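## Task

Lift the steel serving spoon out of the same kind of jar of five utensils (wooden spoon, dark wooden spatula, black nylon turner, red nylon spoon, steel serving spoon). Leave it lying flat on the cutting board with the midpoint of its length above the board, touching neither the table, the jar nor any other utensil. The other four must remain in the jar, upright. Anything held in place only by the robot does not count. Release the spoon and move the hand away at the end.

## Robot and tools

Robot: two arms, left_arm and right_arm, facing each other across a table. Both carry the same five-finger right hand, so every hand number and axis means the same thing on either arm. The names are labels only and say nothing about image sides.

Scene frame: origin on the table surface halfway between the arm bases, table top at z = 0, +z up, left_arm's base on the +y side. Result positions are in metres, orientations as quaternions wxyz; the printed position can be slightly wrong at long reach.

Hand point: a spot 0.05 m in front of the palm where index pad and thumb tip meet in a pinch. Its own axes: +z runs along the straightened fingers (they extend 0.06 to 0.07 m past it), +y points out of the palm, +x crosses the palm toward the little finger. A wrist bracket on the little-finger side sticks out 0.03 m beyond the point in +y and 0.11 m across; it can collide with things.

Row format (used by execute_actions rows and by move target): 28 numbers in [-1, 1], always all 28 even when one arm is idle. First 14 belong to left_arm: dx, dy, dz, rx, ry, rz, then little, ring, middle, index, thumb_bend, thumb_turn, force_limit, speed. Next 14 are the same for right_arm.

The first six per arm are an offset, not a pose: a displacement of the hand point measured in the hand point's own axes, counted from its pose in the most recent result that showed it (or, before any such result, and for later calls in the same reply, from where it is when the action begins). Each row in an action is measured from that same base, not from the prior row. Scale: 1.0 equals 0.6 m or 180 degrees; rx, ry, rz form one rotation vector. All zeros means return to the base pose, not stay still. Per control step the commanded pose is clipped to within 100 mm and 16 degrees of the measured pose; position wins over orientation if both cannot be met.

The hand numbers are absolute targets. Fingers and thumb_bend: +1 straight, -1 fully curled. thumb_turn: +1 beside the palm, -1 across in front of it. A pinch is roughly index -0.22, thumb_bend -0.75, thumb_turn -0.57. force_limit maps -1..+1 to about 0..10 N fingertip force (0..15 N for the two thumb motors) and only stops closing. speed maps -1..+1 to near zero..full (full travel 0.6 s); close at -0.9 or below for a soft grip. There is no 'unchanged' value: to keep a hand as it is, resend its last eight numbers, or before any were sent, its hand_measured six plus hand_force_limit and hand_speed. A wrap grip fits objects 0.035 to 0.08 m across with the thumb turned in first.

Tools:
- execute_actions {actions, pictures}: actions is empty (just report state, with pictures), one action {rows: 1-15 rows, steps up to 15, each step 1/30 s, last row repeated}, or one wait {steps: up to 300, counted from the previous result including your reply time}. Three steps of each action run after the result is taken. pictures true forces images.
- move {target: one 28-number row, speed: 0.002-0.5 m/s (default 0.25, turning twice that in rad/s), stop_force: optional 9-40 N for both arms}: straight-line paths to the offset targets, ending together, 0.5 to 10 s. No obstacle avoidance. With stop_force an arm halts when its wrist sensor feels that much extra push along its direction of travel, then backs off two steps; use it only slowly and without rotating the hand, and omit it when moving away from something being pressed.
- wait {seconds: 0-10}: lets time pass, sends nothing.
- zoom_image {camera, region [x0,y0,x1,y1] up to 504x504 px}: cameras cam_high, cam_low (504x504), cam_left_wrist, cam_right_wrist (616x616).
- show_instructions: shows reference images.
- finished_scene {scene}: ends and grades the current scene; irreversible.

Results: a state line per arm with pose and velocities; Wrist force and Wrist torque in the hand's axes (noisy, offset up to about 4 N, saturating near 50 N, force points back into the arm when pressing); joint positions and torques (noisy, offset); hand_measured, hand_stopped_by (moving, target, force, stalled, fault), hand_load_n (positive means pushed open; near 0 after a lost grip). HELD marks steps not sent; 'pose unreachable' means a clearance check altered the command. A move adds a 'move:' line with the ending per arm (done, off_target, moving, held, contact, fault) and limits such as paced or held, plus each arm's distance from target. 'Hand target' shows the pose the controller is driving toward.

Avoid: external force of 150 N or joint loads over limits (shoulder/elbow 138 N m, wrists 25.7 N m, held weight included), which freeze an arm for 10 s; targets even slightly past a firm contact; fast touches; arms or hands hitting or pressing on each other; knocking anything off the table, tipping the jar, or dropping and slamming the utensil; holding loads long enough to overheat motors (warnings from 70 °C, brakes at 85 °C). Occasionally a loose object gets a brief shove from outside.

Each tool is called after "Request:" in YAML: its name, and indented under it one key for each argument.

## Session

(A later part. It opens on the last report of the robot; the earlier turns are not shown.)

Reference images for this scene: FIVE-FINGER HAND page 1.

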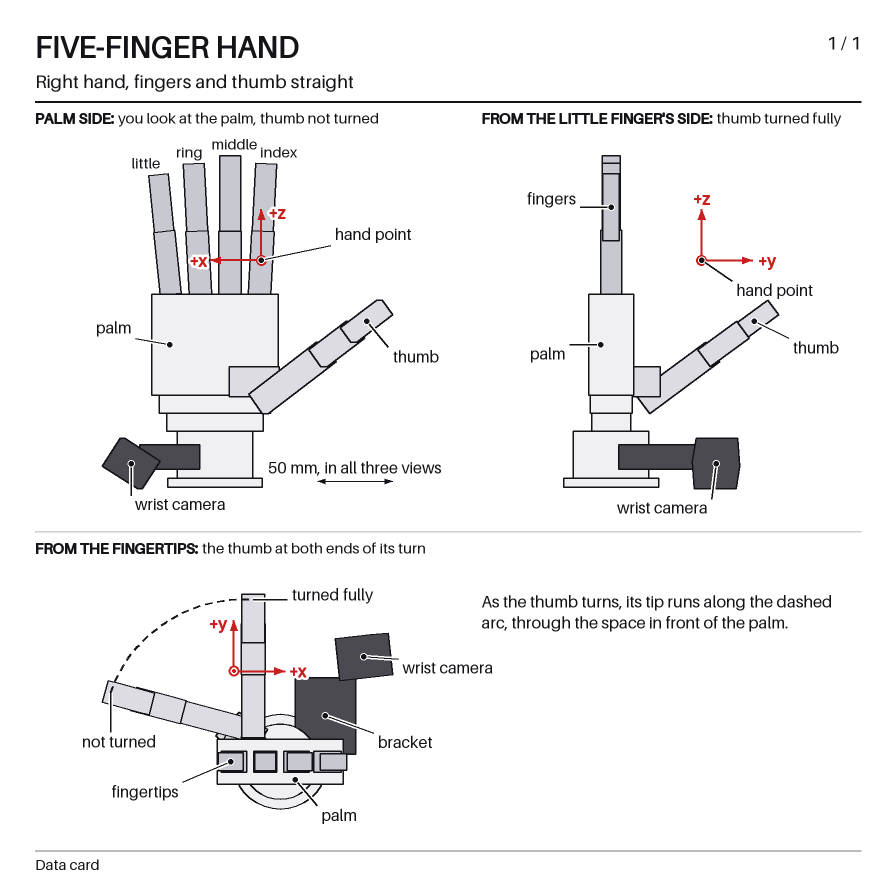

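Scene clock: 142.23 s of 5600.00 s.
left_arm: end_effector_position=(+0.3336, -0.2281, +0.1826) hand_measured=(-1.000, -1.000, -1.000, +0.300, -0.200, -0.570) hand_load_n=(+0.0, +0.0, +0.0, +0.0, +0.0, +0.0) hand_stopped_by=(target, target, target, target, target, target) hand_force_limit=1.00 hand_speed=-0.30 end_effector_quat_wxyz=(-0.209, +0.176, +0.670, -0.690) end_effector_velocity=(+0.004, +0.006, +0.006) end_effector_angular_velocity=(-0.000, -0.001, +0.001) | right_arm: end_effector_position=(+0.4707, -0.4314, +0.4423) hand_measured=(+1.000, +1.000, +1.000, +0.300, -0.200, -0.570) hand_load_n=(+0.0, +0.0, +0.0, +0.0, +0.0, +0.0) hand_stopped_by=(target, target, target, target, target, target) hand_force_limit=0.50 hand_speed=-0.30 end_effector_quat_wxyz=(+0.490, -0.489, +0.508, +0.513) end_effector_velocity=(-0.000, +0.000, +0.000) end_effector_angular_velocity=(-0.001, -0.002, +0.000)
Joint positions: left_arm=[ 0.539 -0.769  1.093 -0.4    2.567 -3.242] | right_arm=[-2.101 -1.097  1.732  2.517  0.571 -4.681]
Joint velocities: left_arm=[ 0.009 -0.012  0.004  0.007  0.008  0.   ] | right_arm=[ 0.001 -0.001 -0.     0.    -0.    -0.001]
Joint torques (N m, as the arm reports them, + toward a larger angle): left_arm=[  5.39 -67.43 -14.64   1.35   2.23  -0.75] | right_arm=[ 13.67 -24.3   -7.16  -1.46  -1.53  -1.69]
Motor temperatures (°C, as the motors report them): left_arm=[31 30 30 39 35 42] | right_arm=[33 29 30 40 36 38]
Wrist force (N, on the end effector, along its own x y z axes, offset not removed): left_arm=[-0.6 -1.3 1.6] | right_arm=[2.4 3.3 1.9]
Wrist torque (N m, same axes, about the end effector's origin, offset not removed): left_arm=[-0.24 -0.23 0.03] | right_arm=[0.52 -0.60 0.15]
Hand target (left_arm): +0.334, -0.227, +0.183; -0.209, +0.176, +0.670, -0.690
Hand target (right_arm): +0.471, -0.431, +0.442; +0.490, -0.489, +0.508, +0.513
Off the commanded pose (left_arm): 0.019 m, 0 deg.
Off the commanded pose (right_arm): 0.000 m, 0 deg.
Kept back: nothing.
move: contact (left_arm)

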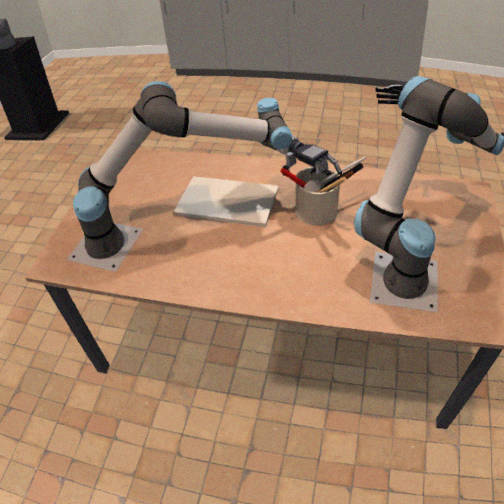

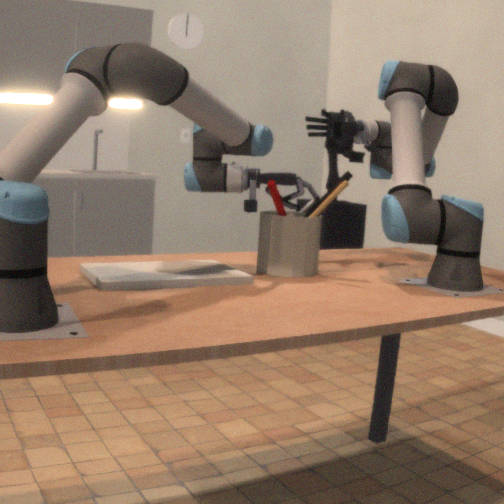

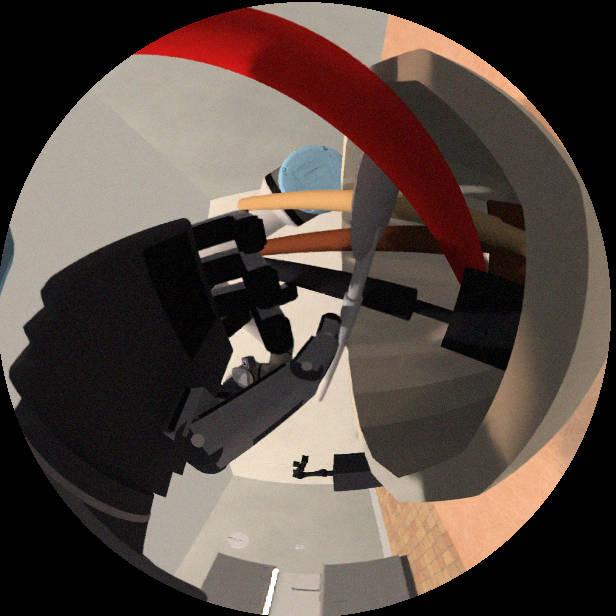

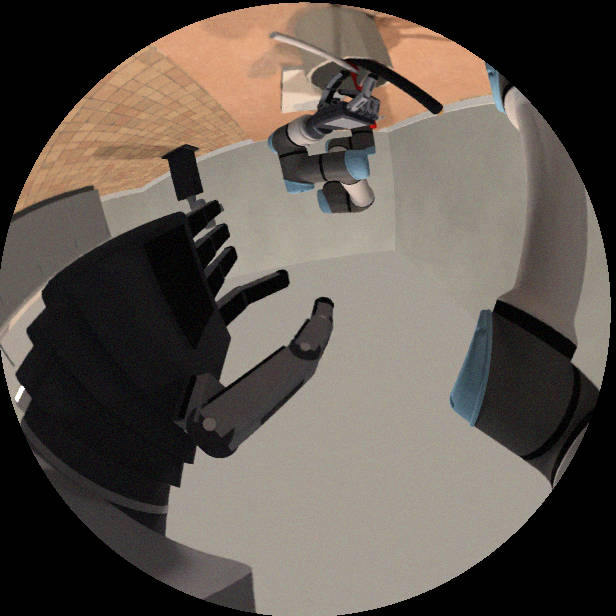

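Request:
move:
  target: [-0.02,-0.02,0,0,0,0,-1,-1,-1,0.3,-0.2,-0.57,1,-0.3,0,0,0,0,0,0,1,1,1,0.3,-0.2,-0.57,0.5,-0.3]
  speed: 0.02

Request:
move:
  target: [0,0,0.035,0,0,0,-1,-1,-1,0.3,-0.2,-0.57,1,-0.3,0,0,0,0,0,0,1,1,1,0.3,-0.2,-0.57,0.5,-0.3]
  speed: 0.02

Request:
move:
  target: [0,0.045,0,0,0,0,-1,-1,-1,0.3,-0.2,-0.57,1,-0.3,0,0,0,0,0,0,1,1,1,0.3,-0.2,-0.57,0.5,-0.3]
  speed: 0.015
  stop_force: 9

Request:
zoom_image:
  camera: "cam_high"
  region: [260,110,400,230]

Request:
zoom_image:
  camera: "cam_left_wrist"
  region: [200,180,460,440]

Scene clock: 143.63 s of 5600.00 s.
left_arm: end_effector_position=(+0.3442, -0.2341, +0.1939) hand_measured=(-1.000, -1.000, -1.000, +0.300, -0.200, -0.570) hand_load_n=(+0.0, +0.0, +0.0, +0.0, +0.0, +0.0) hand_stopped_by=(target, target, target, target, target, target) hand_force_limit=1.00 hand_speed=-0.30 end_effector_quat_wxyz=(-0.209, +0.176, +0.670, -0.690) end_effector_velocity=(+0.001, -0.002, -0.000) end_effector_angular_velocity=(+0.002, +0.001, -0.000) | right_arm: end_effector_position=(+0.4707, -0.4314, +0.4423) hand_measured=(+1.000, +1.000, +1.000, +0.300, -0.200, -0.570) hand_load_n=(+0.0, +0.0, +0.0, +0.0, +0.0, +0.0) hand_stopped_by=(target, target, target, target, target, target) hand_force_limit=0.50 hand_speed=-0.30 end_effector_quat_wxyz=(+0.490, -0.489, +0.508, +0.513) end_effector_velocity=(+0.000, -0.000, -0.000) end_effector_angular_velocity=(+0.000, +0.001, -0.000)
Joint positions: left_arm=[ 0.549 -0.749  1.027 -0.355  2.577 -3.243] | right_arm=[-2.101 -1.097  1.732  2.517  0.571 -4.681]
Joint velocities: left_arm=[ 0.     0.006 -0.013  0.009  0.001  0.   ] | right_arm=[-0.     0.001 -0.    -0.    -0.     0.001]
Joint torques (N m, as the arm reports them, + toward a larger angle): left_arm=[  7.02 -45.22 -30.66   1.14   2.31  -0.11] | right_arm=[ 13.97 -24.06  -7.76  -1.5   -1.62  -1.78]
Motor temperatures (°C, as the motors report them): left_arm=[31 30 30 39 35 42] | right_arm=[33 29 30 40 36 38]
Wrist force (N, on the end effector, along its own x y z axes, offset not removed): left_arm=[0.3 -0.9 0.1] | right_arm=[1.9 2.4 2.8]
Wrist torque (N m, same axes, about the end effector's origin, offset not removed): left_arm=[-0.05 -0.29 0.06] | right_arm=[0.37 -0.58 0.13]
Hand target (left_arm): +0.344, -0.234, +0.194; -0.209, +0.176, +0.670, -0.690
Hand target (right_arm): +0.471, -0.431, +0.442; +0.490, -0.489, +0.508, +0.513
Off the commanded pose (left_arm): 0.000 m, 0 deg.
Off the commanded pose (right_arm): 0.000 m, 0 deg.
Kept back: nothing.
move: done

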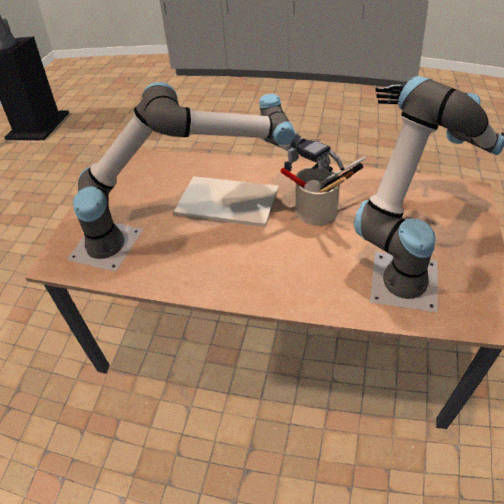

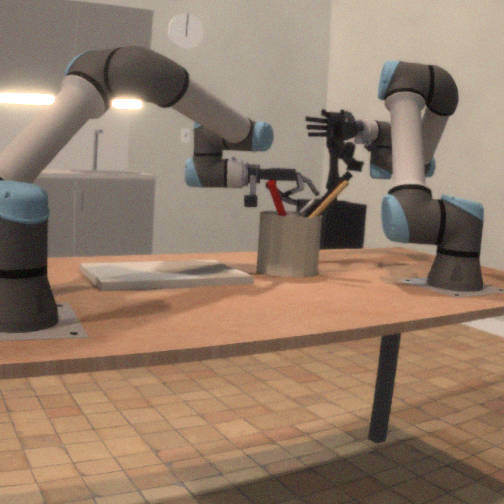

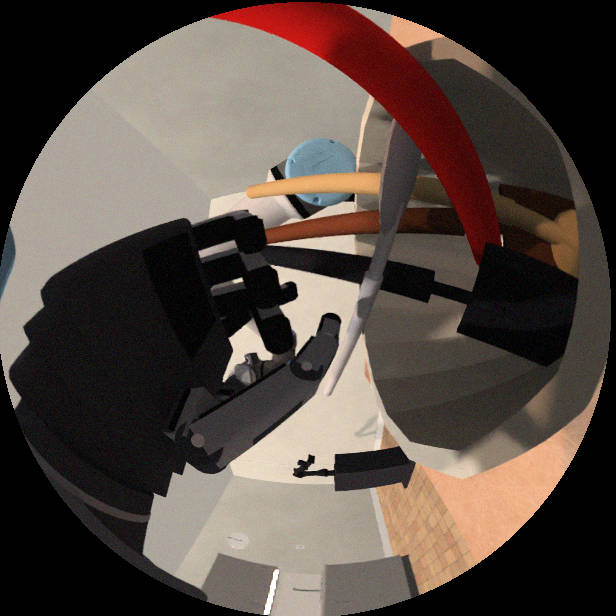

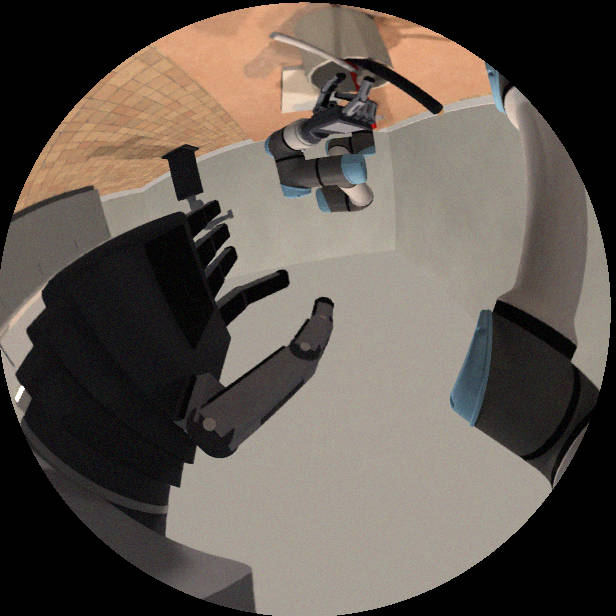

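Scene clock: 145.00 s of 5600.00 s.
left_arm: end_effector_position=(+0.3333, -0.2517, +0.1947) hand_measured=(-1.000, -1.000, -1.000, +0.300, -0.200, -0.570) hand_load_n=(+0.0, +0.0, +0.0, +0.0, +0.0, +0.0) hand_stopped_by=(target, target, target, target, target, target) hand_force_limit=1.00 hand_speed=-0.30 end_effector_quat_wxyz=(-0.209, +0.176, +0.670, -0.690) end_effector_velocity=(-0.001, -0.003, -0.001) end_effector_angular_velocity=(+0.002, +0.001, +0.000) | right_arm: end_effector_position=(+0.4707, -0.4314, +0.4423) hand_measured=(+1.000, +1.000, +1.000, +0.300, -0.200, -0.570) hand_load_n=(+0.0, +0.0, +0.0, +0.0, +0.0, +0.0) hand_stopped_by=(target, target, target, target, target, target) hand_force_limit=0.50 hand_speed=-0.30 end_effector_quat_wxyz=(+0.490, -0.489, +0.508, +0.513) end_effector_velocity=(+0.000, +0.000, -0.000) end_effector_angular_velocity=(+0.000, +0.000, -0.000)
Joint positions: left_arm=[ 0.524 -0.728  0.986 -0.332  2.552 -3.24 ] | right_arm=[-2.101 -1.097  1.732  2.517  0.571 -4.681]
Joint velocities: left_arm=[-0.003  0.005 -0.007  0.003 -0.004 -0.   ] | right_arm=[ 0. -0.  0. -0. -0.  0.]
Joint torques (N m, as the arm reports them, + toward a larger angle): left_arm=[ -6.68 -45.02 -31.06   1.41  -2.21   2.36] | right_arm=[ 13.52 -24.42  -7.86  -1.54  -1.53  -1.85]
Motor temperatures (°C, as the motors report them): left_arm=[31 30 30 39 35 42] | right_arm=[33 29 30 40 36 38]
Wrist force (N, on the end effector, along its own x y z axes, offset not removed): left_arm=[-0.3 -1.0 0.2] | right_arm=[1.4 4.5 2.7]
Wrist torque (N m, same axes, about the end effector's origin, offset not removed): left_arm=[-0.07 -0.23 0.10] | right_arm=[0.70 -0.45 0.10]
Hand target (left_arm): +0.333, -0.252, +0.195; -0.209, +0.176, +0.670, -0.690
Hand target (right_arm): +0.471, -0.431, +0.442; +0.490, -0.489, +0.508, +0.513
Off the commanded pose (left_arm): 0.000 m, 0 deg.
Off the commanded pose (right_arm): 0.000 m, 0 deg.
Kept back: nothing.
move: done

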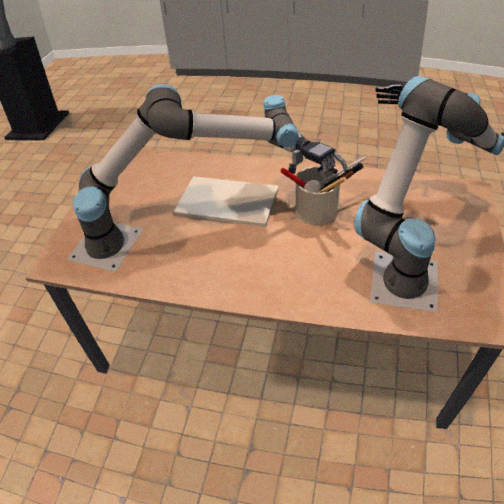

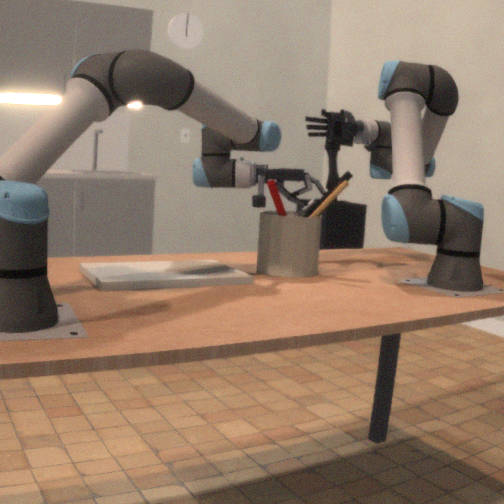

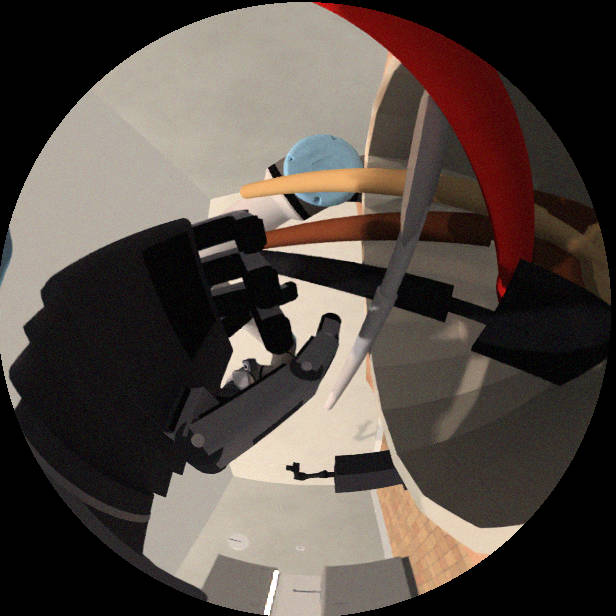

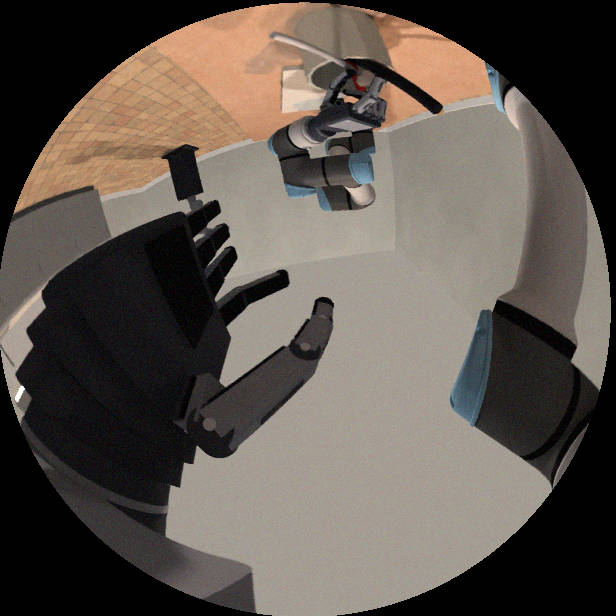

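Scene clock: 146.40 s of 5600.00 s.
left_arm: end_effector_position=(+0.3325, -0.2520, +0.1798) hand_measured=(-1.000, -1.000, -1.000, +0.300, -0.208, -0.570) hand_load_n=(+0.0, +0.0, +0.0, +0.0, -12.0, -1.5) hand_stopped_by=(target, target, target, target, target, target) hand_force_limit=1.00 hand_speed=-0.30 end_effector_quat_wxyz=(-0.209, +0.176, +0.670, -0.691) end_effector_velocity=(-0.001, +0.000, +0.005) end_effector_angular_velocity=(+0.003, +0.000, -0.001) | right_arm: end_effector_position=(+0.4707, -0.4314, +0.4423) hand_measured=(+1.000, +1.000, +1.000, +0.300, -0.200, -0.570) hand_load_n=(+0.0, +0.0, +0.0, +0.0, +0.0, +0.0) hand_stopped_by=(target, target, target, target, target, target) hand_force_limit=0.50 hand_speed=-0.30 end_effector_quat_wxyz=(+0.490, -0.489, +0.508, +0.513) end_effector_velocity=(+0.000, -0.001, +0.000) end_effector_angular_velocity=(-0.000, -0.001, -0.002)
Joint positions: left_arm=[ 0.523 -0.717  1.005 -0.363  2.551 -3.24 ] | right_arm=[-2.101 -1.097  1.732  2.517  0.571 -4.681]
Joint velocities: left_arm=[-0.    -0.005 -0.007  0.015  0.001  0.001] | right_arm=[-0.001 -0.     0.    -0.    -0.    -0.001]
Joint torques (N m, as the arm reports them, + toward a larger angle): left_arm=[  3.3  -56.54 -21.99   3.2   -1.81   1.39] | right_arm=[ 12.64 -23.5   -7.29  -1.4   -1.69  -1.59]
Motor temperatures (°C, as the motors report them): left_arm=[31 30 30 39 35 42] | right_arm=[33 29 30 40 36 38]
Wrist force (N, on the end effector, along its own x y z axes, offset not removed): left_arm=[3.1 -14.7 3.3] | right_arm=[1.3 0.7 2.9]
Wrist torque (N m, same axes, about the end effector's origin, offset not removed): left_arm=[-0.39 -0.20 0.01] | right_arm=[0.17 -0.34 0.06]
Hand target (left_arm): +0.333, -0.252, +0.181; -0.209, +0.176, +0.670, -0.690
Hand target (right_arm): +0.471, -0.431, +0.442; +0.490, -0.489, +0.508, +0.513
Off the commanded pose (left_arm): 0.012 m, 0 deg.
Off the commanded pose (right_arm): 0.000 m, 0 deg.
Kept back: nothing.
move: contact (left_arm)

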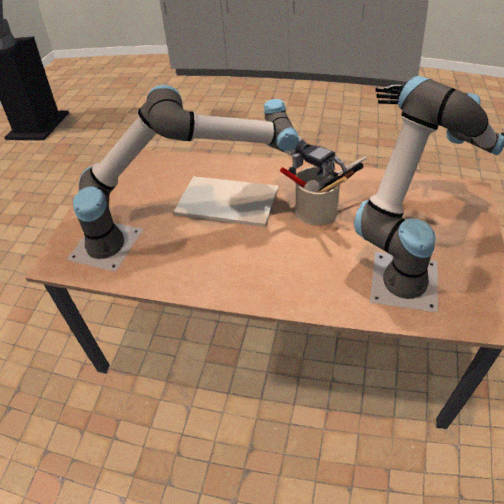

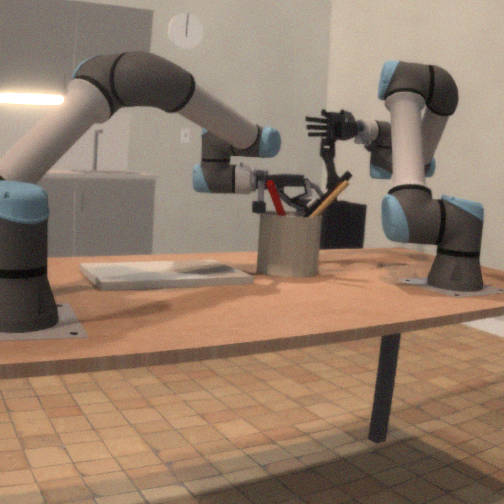

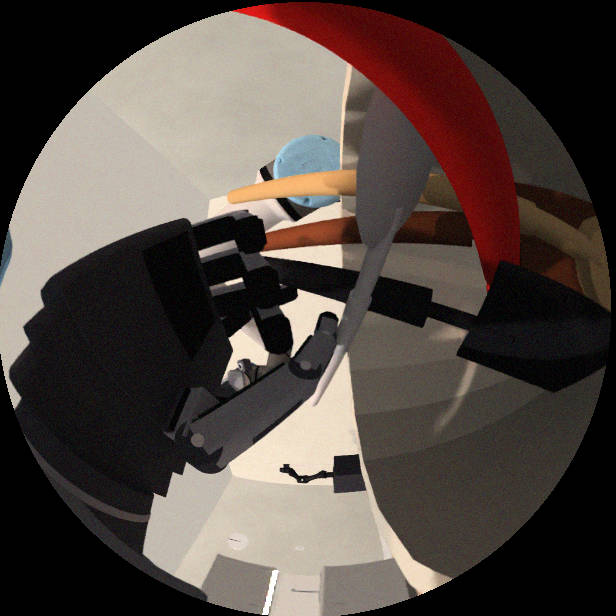

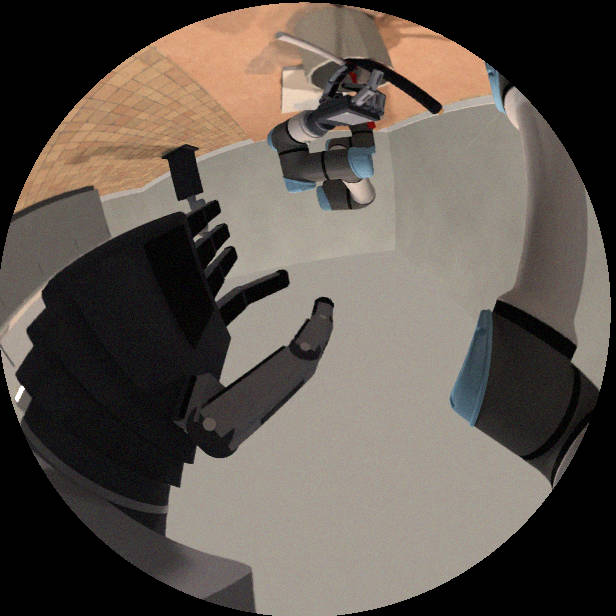

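Region (260, 110, 400, 230) of cam_high's 504x504 image, scaled by 3.600, with more detail than that image has; it fills the top 432 rows of this view, and the rest is white.

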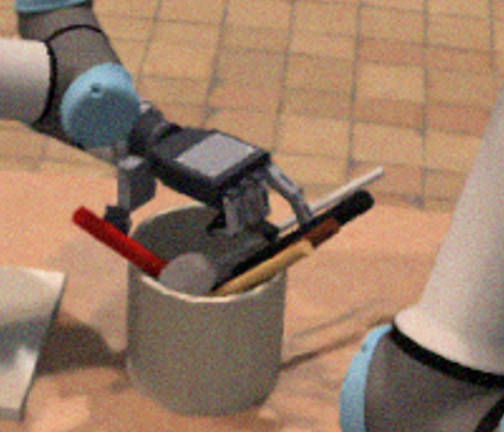

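Region (200, 180, 460, 440) of cam_left_wrist's 616x616 image, scaled by 1.938, with more detail than that image has.

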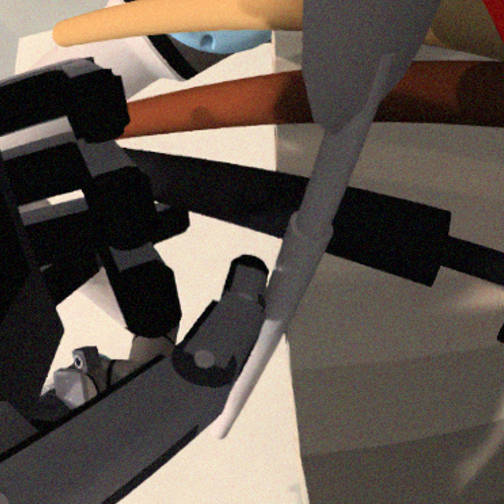

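Request:
move:
  target: [0,-0.02,-0.02,0,0,0,-1,-1,-1,0.3,-0.2,-0.57,1,-0.3,0,0,0,0,0,0,1,1,1,0.3,-0.2,-0.57,0.5,-0.3]
  speed: 0.015

Request:
move:
  target: [0,0.045,0,0,0,0,-1,-1,-1,0.3,-0.2,-0.57,1,-0.3,0,0,0,0,0,0,1,1,1,0.3,-0.2,-0.57,0.5,-0.3]
  speed: 0.012
  stop_force: 9

Request:
move:
  target: [0,0,0,0,0,0,-1,-1,-1,-0.45,-0.9,-0.57,1,-0.6,0,0,0,0,0,0,1,1,1,0.3,-0.2,-0.57,0.5,-0.3]

Scene clock: 148.03 s of 5600.00 s.
left_arm: end_effector_position=(+0.3393, -0.2418, +0.1911) hand_measured=(-1.000, -1.000, -1.000, +0.300, -0.200, -0.570) hand_load_n=(+0.0, +0.0, +0.0, +0.0, +0.0, +0.0) hand_stopped_by=(target, target, target, target, target, target) hand_force_limit=1.00 hand_speed=-0.30 end_effector_quat_wxyz=(-0.209, +0.176, +0.670, -0.690) end_effector_velocity=(+0.001, +0.002, +0.001) end_effector_angular_velocity=(+0.001, +0.000, -0.001) | right_arm: end_effector_position=(+0.4707, -0.4314, +0.4423) hand_measured=(+1.000, +1.000, +1.000, +0.300, -0.200, -0.570) hand_load_n=(+0.0, +0.0, +0.0, +0.0, +0.0, +0.0) hand_stopped_by=(target, target, target, target, target, target) hand_force_limit=0.50 hand_speed=-0.30 end_effector_quat_wxyz=(+0.490, -0.489, +0.508, +0.513) end_effector_velocity=(-0.000, -0.000, -0.000) end_effector_angular_velocity=(+0.000, +0.000, +0.000)
Joint positions: left_arm=[ 0.538 -0.738  1.014 -0.352  2.566 -3.242] | right_arm=[-2.101 -1.097  1.732  2.517  0.571 -4.681]
Joint velocities: left_arm=[ 0.002 -0.003  0.002  0.002  0.003 -0.   ] | right_arm=[-0.001  0.001 -0.    -0.     0.001  0.   ]
Joint torques (N m, as the arm reports them, + toward a larger angle): left_arm=[  8.6  -67.4  -15.69   1.34   2.47  -2.21] | right_arm=[ 13.67 -23.99  -6.86  -1.51  -1.57  -1.73]
Motor temperatures (°C, as the motors report them): left_arm=[31 30 30 39 35 42] | right_arm=[33 29 30 40 36 38]
Wrist force (N, on the end effector, along its own x y z axes, offset not removed): left_arm=[0.6 -1.9 -0.1] | right_arm=[-0.5 0.8 2.0]
Wrist torque (N m, same axes, about the end effector's origin, offset not removed): left_arm=[-0.18 -0.35 0.14] | right_arm=[0.17 -0.19 -0.08]
Hand target (left_arm): +0.339, -0.242, +0.191; -0.209, +0.176, +0.670, -0.690
Hand target (right_arm): +0.471, -0.431, +0.442; +0.490, -0.489, +0.508, +0.513
Off the commanded pose (left_arm): 0.000 m, 0 deg.
Off the commanded pose (right_arm): 0.000 m, 0 deg.
Kept back: nothing.
move: done

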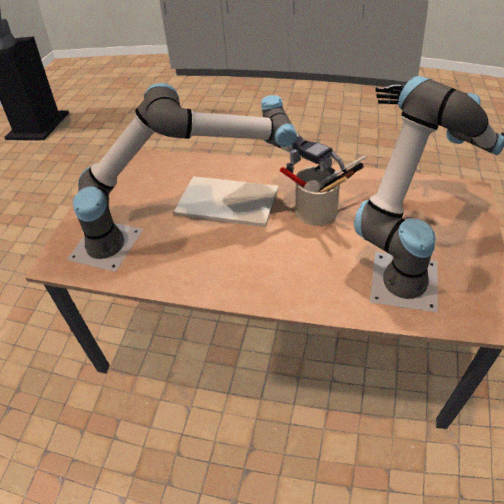

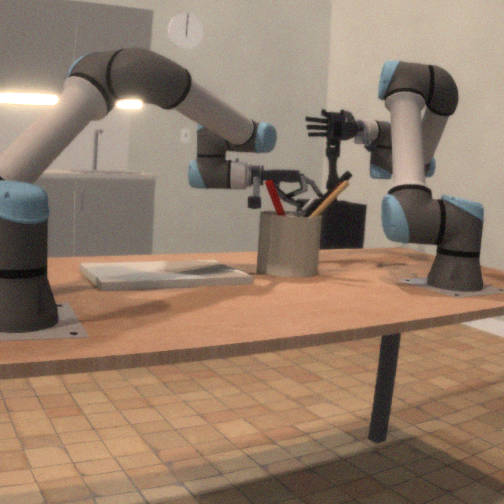

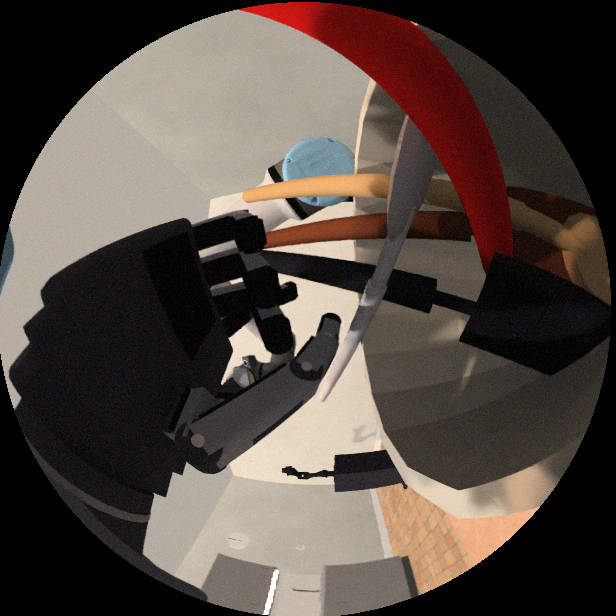

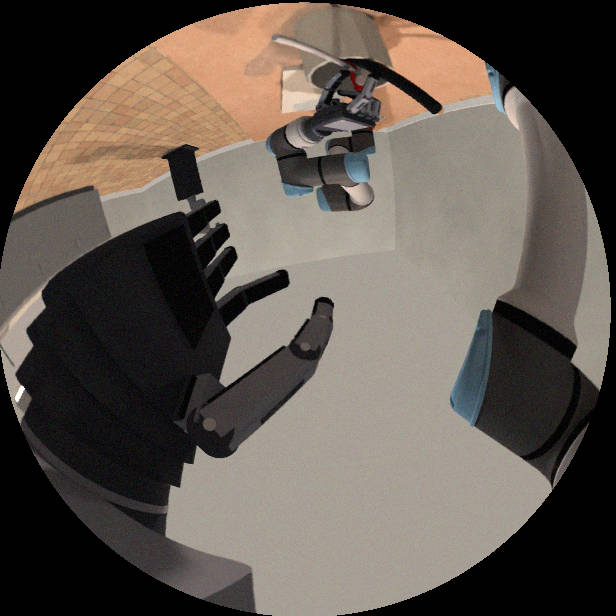

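Scene clock: 149.27 s of 5600.00 s.
left_arm: end_effector_position=(+0.3388, -0.2420, +0.1811) hand_measured=(-1.000, -1.000, -1.000, +0.300, -0.206, -0.570) hand_load_n=(+0.0, +0.0, +0.0, +0.0, -11.0, -1.0) hand_stopped_by=(target, target, target, target, target, target) hand_force_limit=1.00 hand_speed=-0.30 end_effector_quat_wxyz=(-0.209, +0.176, +0.669, -0.691) end_effector_velocity=(+0.000, +0.001, +0.003) end_effector_angular_velocity=(+0.004, +0.002, +0.001) | right_arm: end_effector_position=(+0.4707, -0.4314, +0.4423) hand_measured=(+1.000, +1.000, +1.000, +0.300, -0.200, -0.570) hand_load_n=(+0.0, +0.0, +0.0, +0.0, +0.0, +0.0) hand_stopped_by=(target, target, target, target, target, target) hand_force_limit=0.50 hand_speed=-0.30 end_effector_quat_wxyz=(+0.490, -0.489, +0.508, +0.513) end_effector_velocity=(+0.000, -0.000, -0.000) end_effector_angular_velocity=(+0.000, -0.000, -0.001)
Joint positions: left_arm=[ 0.537 -0.73   1.027 -0.373  2.565 -3.242] | right_arm=[-2.101 -1.097  1.732  2.517  0.571 -4.681]
Joint velocities: left_arm=[ 0.001 -0.002 -0.007  0.014  0.    -0.001] | right_arm=[-0.     0.     0.     0.    -0.001 -0.   ]
Joint torques (N m, as the arm reports them, + toward a larger angle): left_arm=[  1.36 -57.51 -20.99   2.79  -1.64   1.55] | right_arm=[ 13.54 -24.09  -7.22  -1.42  -1.51  -1.78]
Motor temperatures (°C, as the motors report them): left_arm=[31 30 30 39 35 42] | right_arm=[33 29 30 40 36 38]
Wrist force (N, on the end effector, along its own x y z axes, offset not removed): left_arm=[1.7 -13.5 1.9] | right_arm=[1.3 2.5 2.9]
Wrist torque (N m, same axes, about the end effector's origin, offset not removed): left_arm=[-0.43 -0.24 0.05] | right_arm=[0.39 -0.47 0.12]
Hand target (left_arm): +0.339, -0.242, +0.182; -0.209, +0.176, +0.670, -0.691
Hand target (right_arm): +0.471, -0.431, +0.442; +0.490, -0.489, +0.508, +0.513
Off the commanded pose (left_arm): 0.017 m, 0 deg.
Off the commanded pose (right_arm): 0.000 m, 0 deg.
Kept back: nothing.
move: contact (left_arm)

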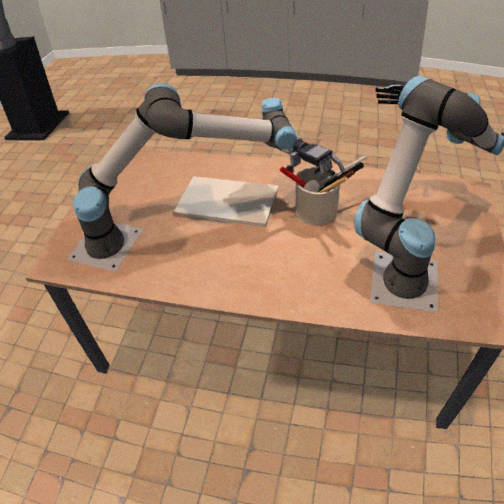

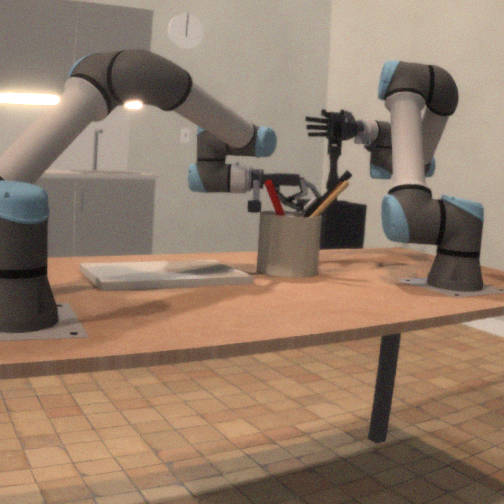

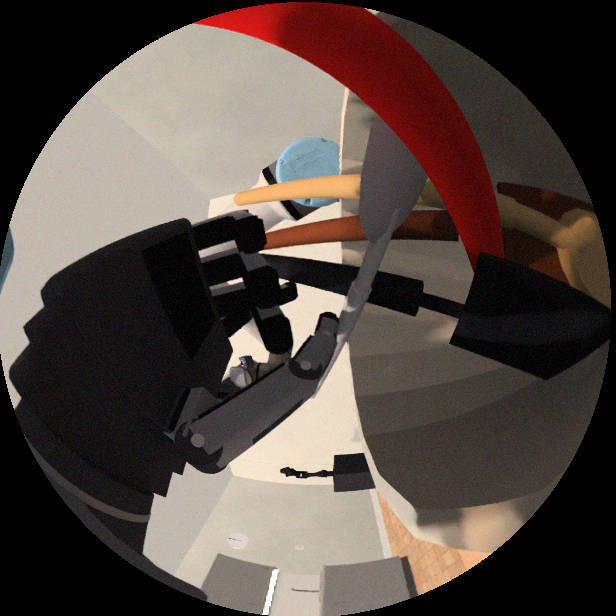

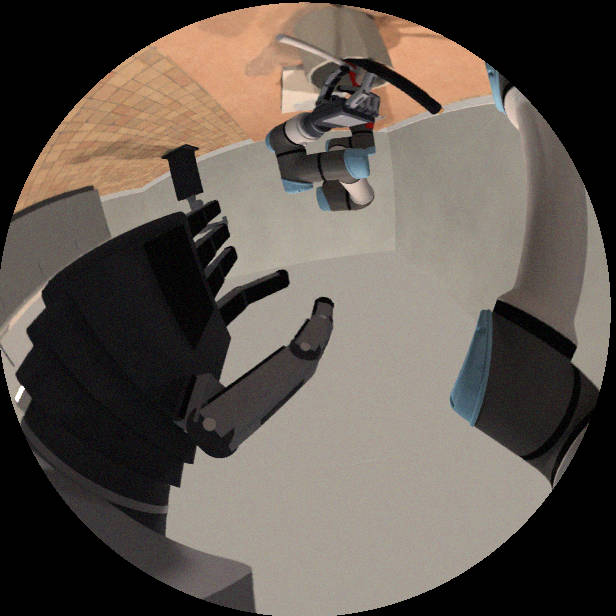

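Scene clock: 150.60 s of 5600.00 s.
left_arm: end_effector_position=(+0.3388, -0.2420, +0.1811) hand_measured=(-1.000, -1.000, -1.000, -0.262, -0.612, -0.570) hand_load_n=(+0.0, +0.0, +0.0, +12.5, +14.0, +0.0) hand_stopped_by=(target, target, target, force, force, target) hand_force_limit=1.00 hand_speed=-0.60 end_effector_quat_wxyz=(-0.209, +0.176, +0.669, -0.691) end_effector_velocity=(+0.000, +0.000, -0.000) end_effector_angular_velocity=(-0.000, -0.001, -0.000) | right_arm: end_effector_position=(+0.4707, -0.4314, +0.4423) hand_measured=(+1.000, +1.000, +1.000, +0.300, -0.200, -0.570) hand_load_n=(+0.0, +0.0, +0.0, +0.0, +0.0, +0.0) hand_stopped_by=(target, target, target, target, target, target) hand_force_limit=0.50 hand_speed=-0.30 end_effector_quat_wxyz=(+0.490, -0.489, +0.508, +0.513) end_effector_velocity=(+0.000, +0.000, -0.000) end_effector_angular_velocity=(+0.000, +0.002, -0.001)
Joint positions: left_arm=[ 0.537 -0.73   1.027 -0.373  2.565 -3.242] | right_arm=[-2.101 -1.097  1.732  2.517  0.571 -4.681]
Joint velocities: left_arm=[ 0.001 -0.     0.001  0.     0.001  0.001] | right_arm=[ 0.     0.     0.     0.    -0.001  0.002]
Joint torques (N m, as the arm reports them, + toward a larger angle): left_arm=[  2.36 -45.43 -16.26  -3.57  -0.99   1.4 ] | right_arm=[ 12.99 -24.62  -7.45  -1.46  -1.49  -1.48]
Motor temperatures (°C, as the motors report them): left_arm=[31 30 30 39 35 42] | right_arm=[33 29 30 40 36 38]
Wrist force (N, on the end effector, along its own x y z axes, offset not removed): left_arm=[0.3 -1.4 0.7] | right_arm=[0.1 1.8 4.0]
Wrist torque (N m, same axes, about the end effector's origin, offset not removed): left_arm=[-0.22 -0.33 0.16] | right_arm=[0.11 -0.37 0.09]
Hand target (left_arm): +0.339, -0.242, +0.181; -0.209, +0.176, +0.669, -0.691
Hand target (right_arm): +0.471, -0.431, +0.442; +0.490, -0.489, +0.508, +0.513
Off the commanded pose (left_arm): 0.000 m, 0 deg.
Off the commanded pose (right_arm): 0.000 m, 0 deg.
Kept back: nothing.
move: done

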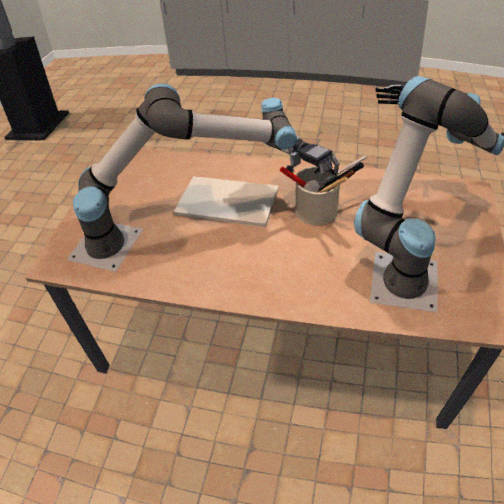

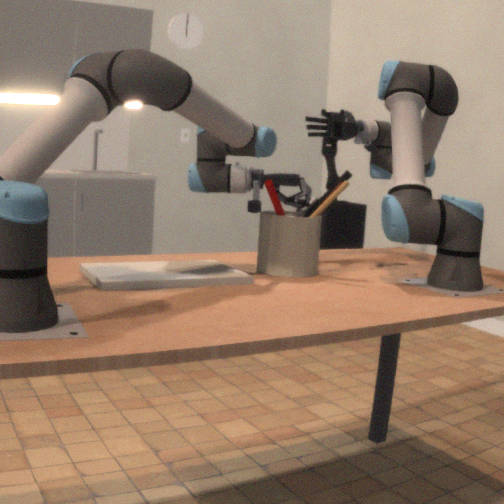

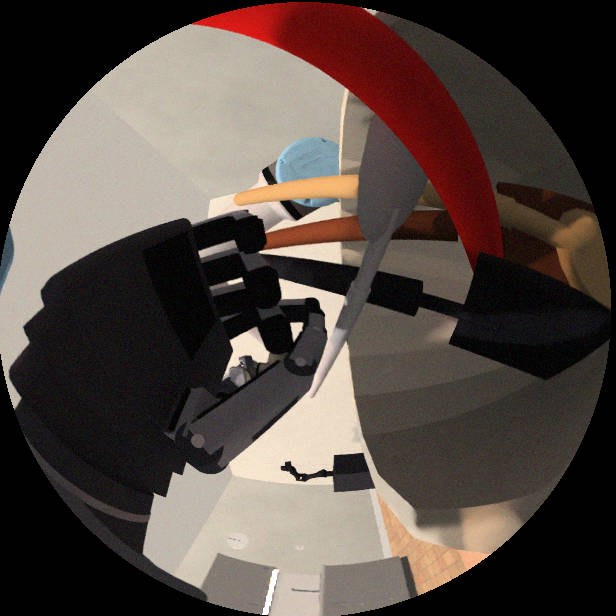

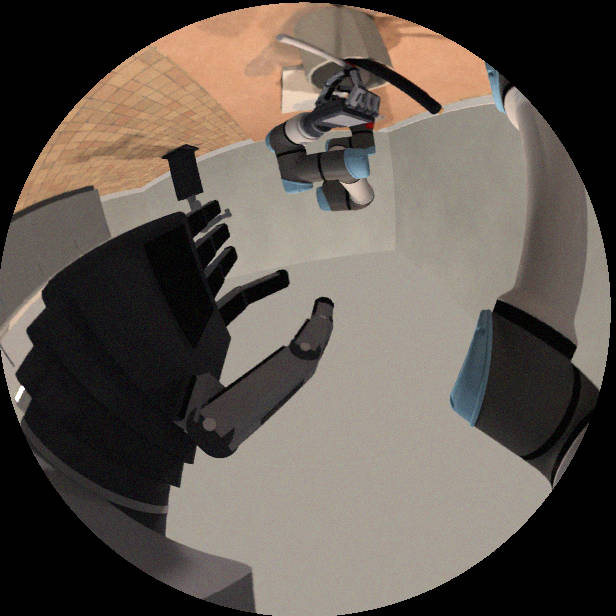

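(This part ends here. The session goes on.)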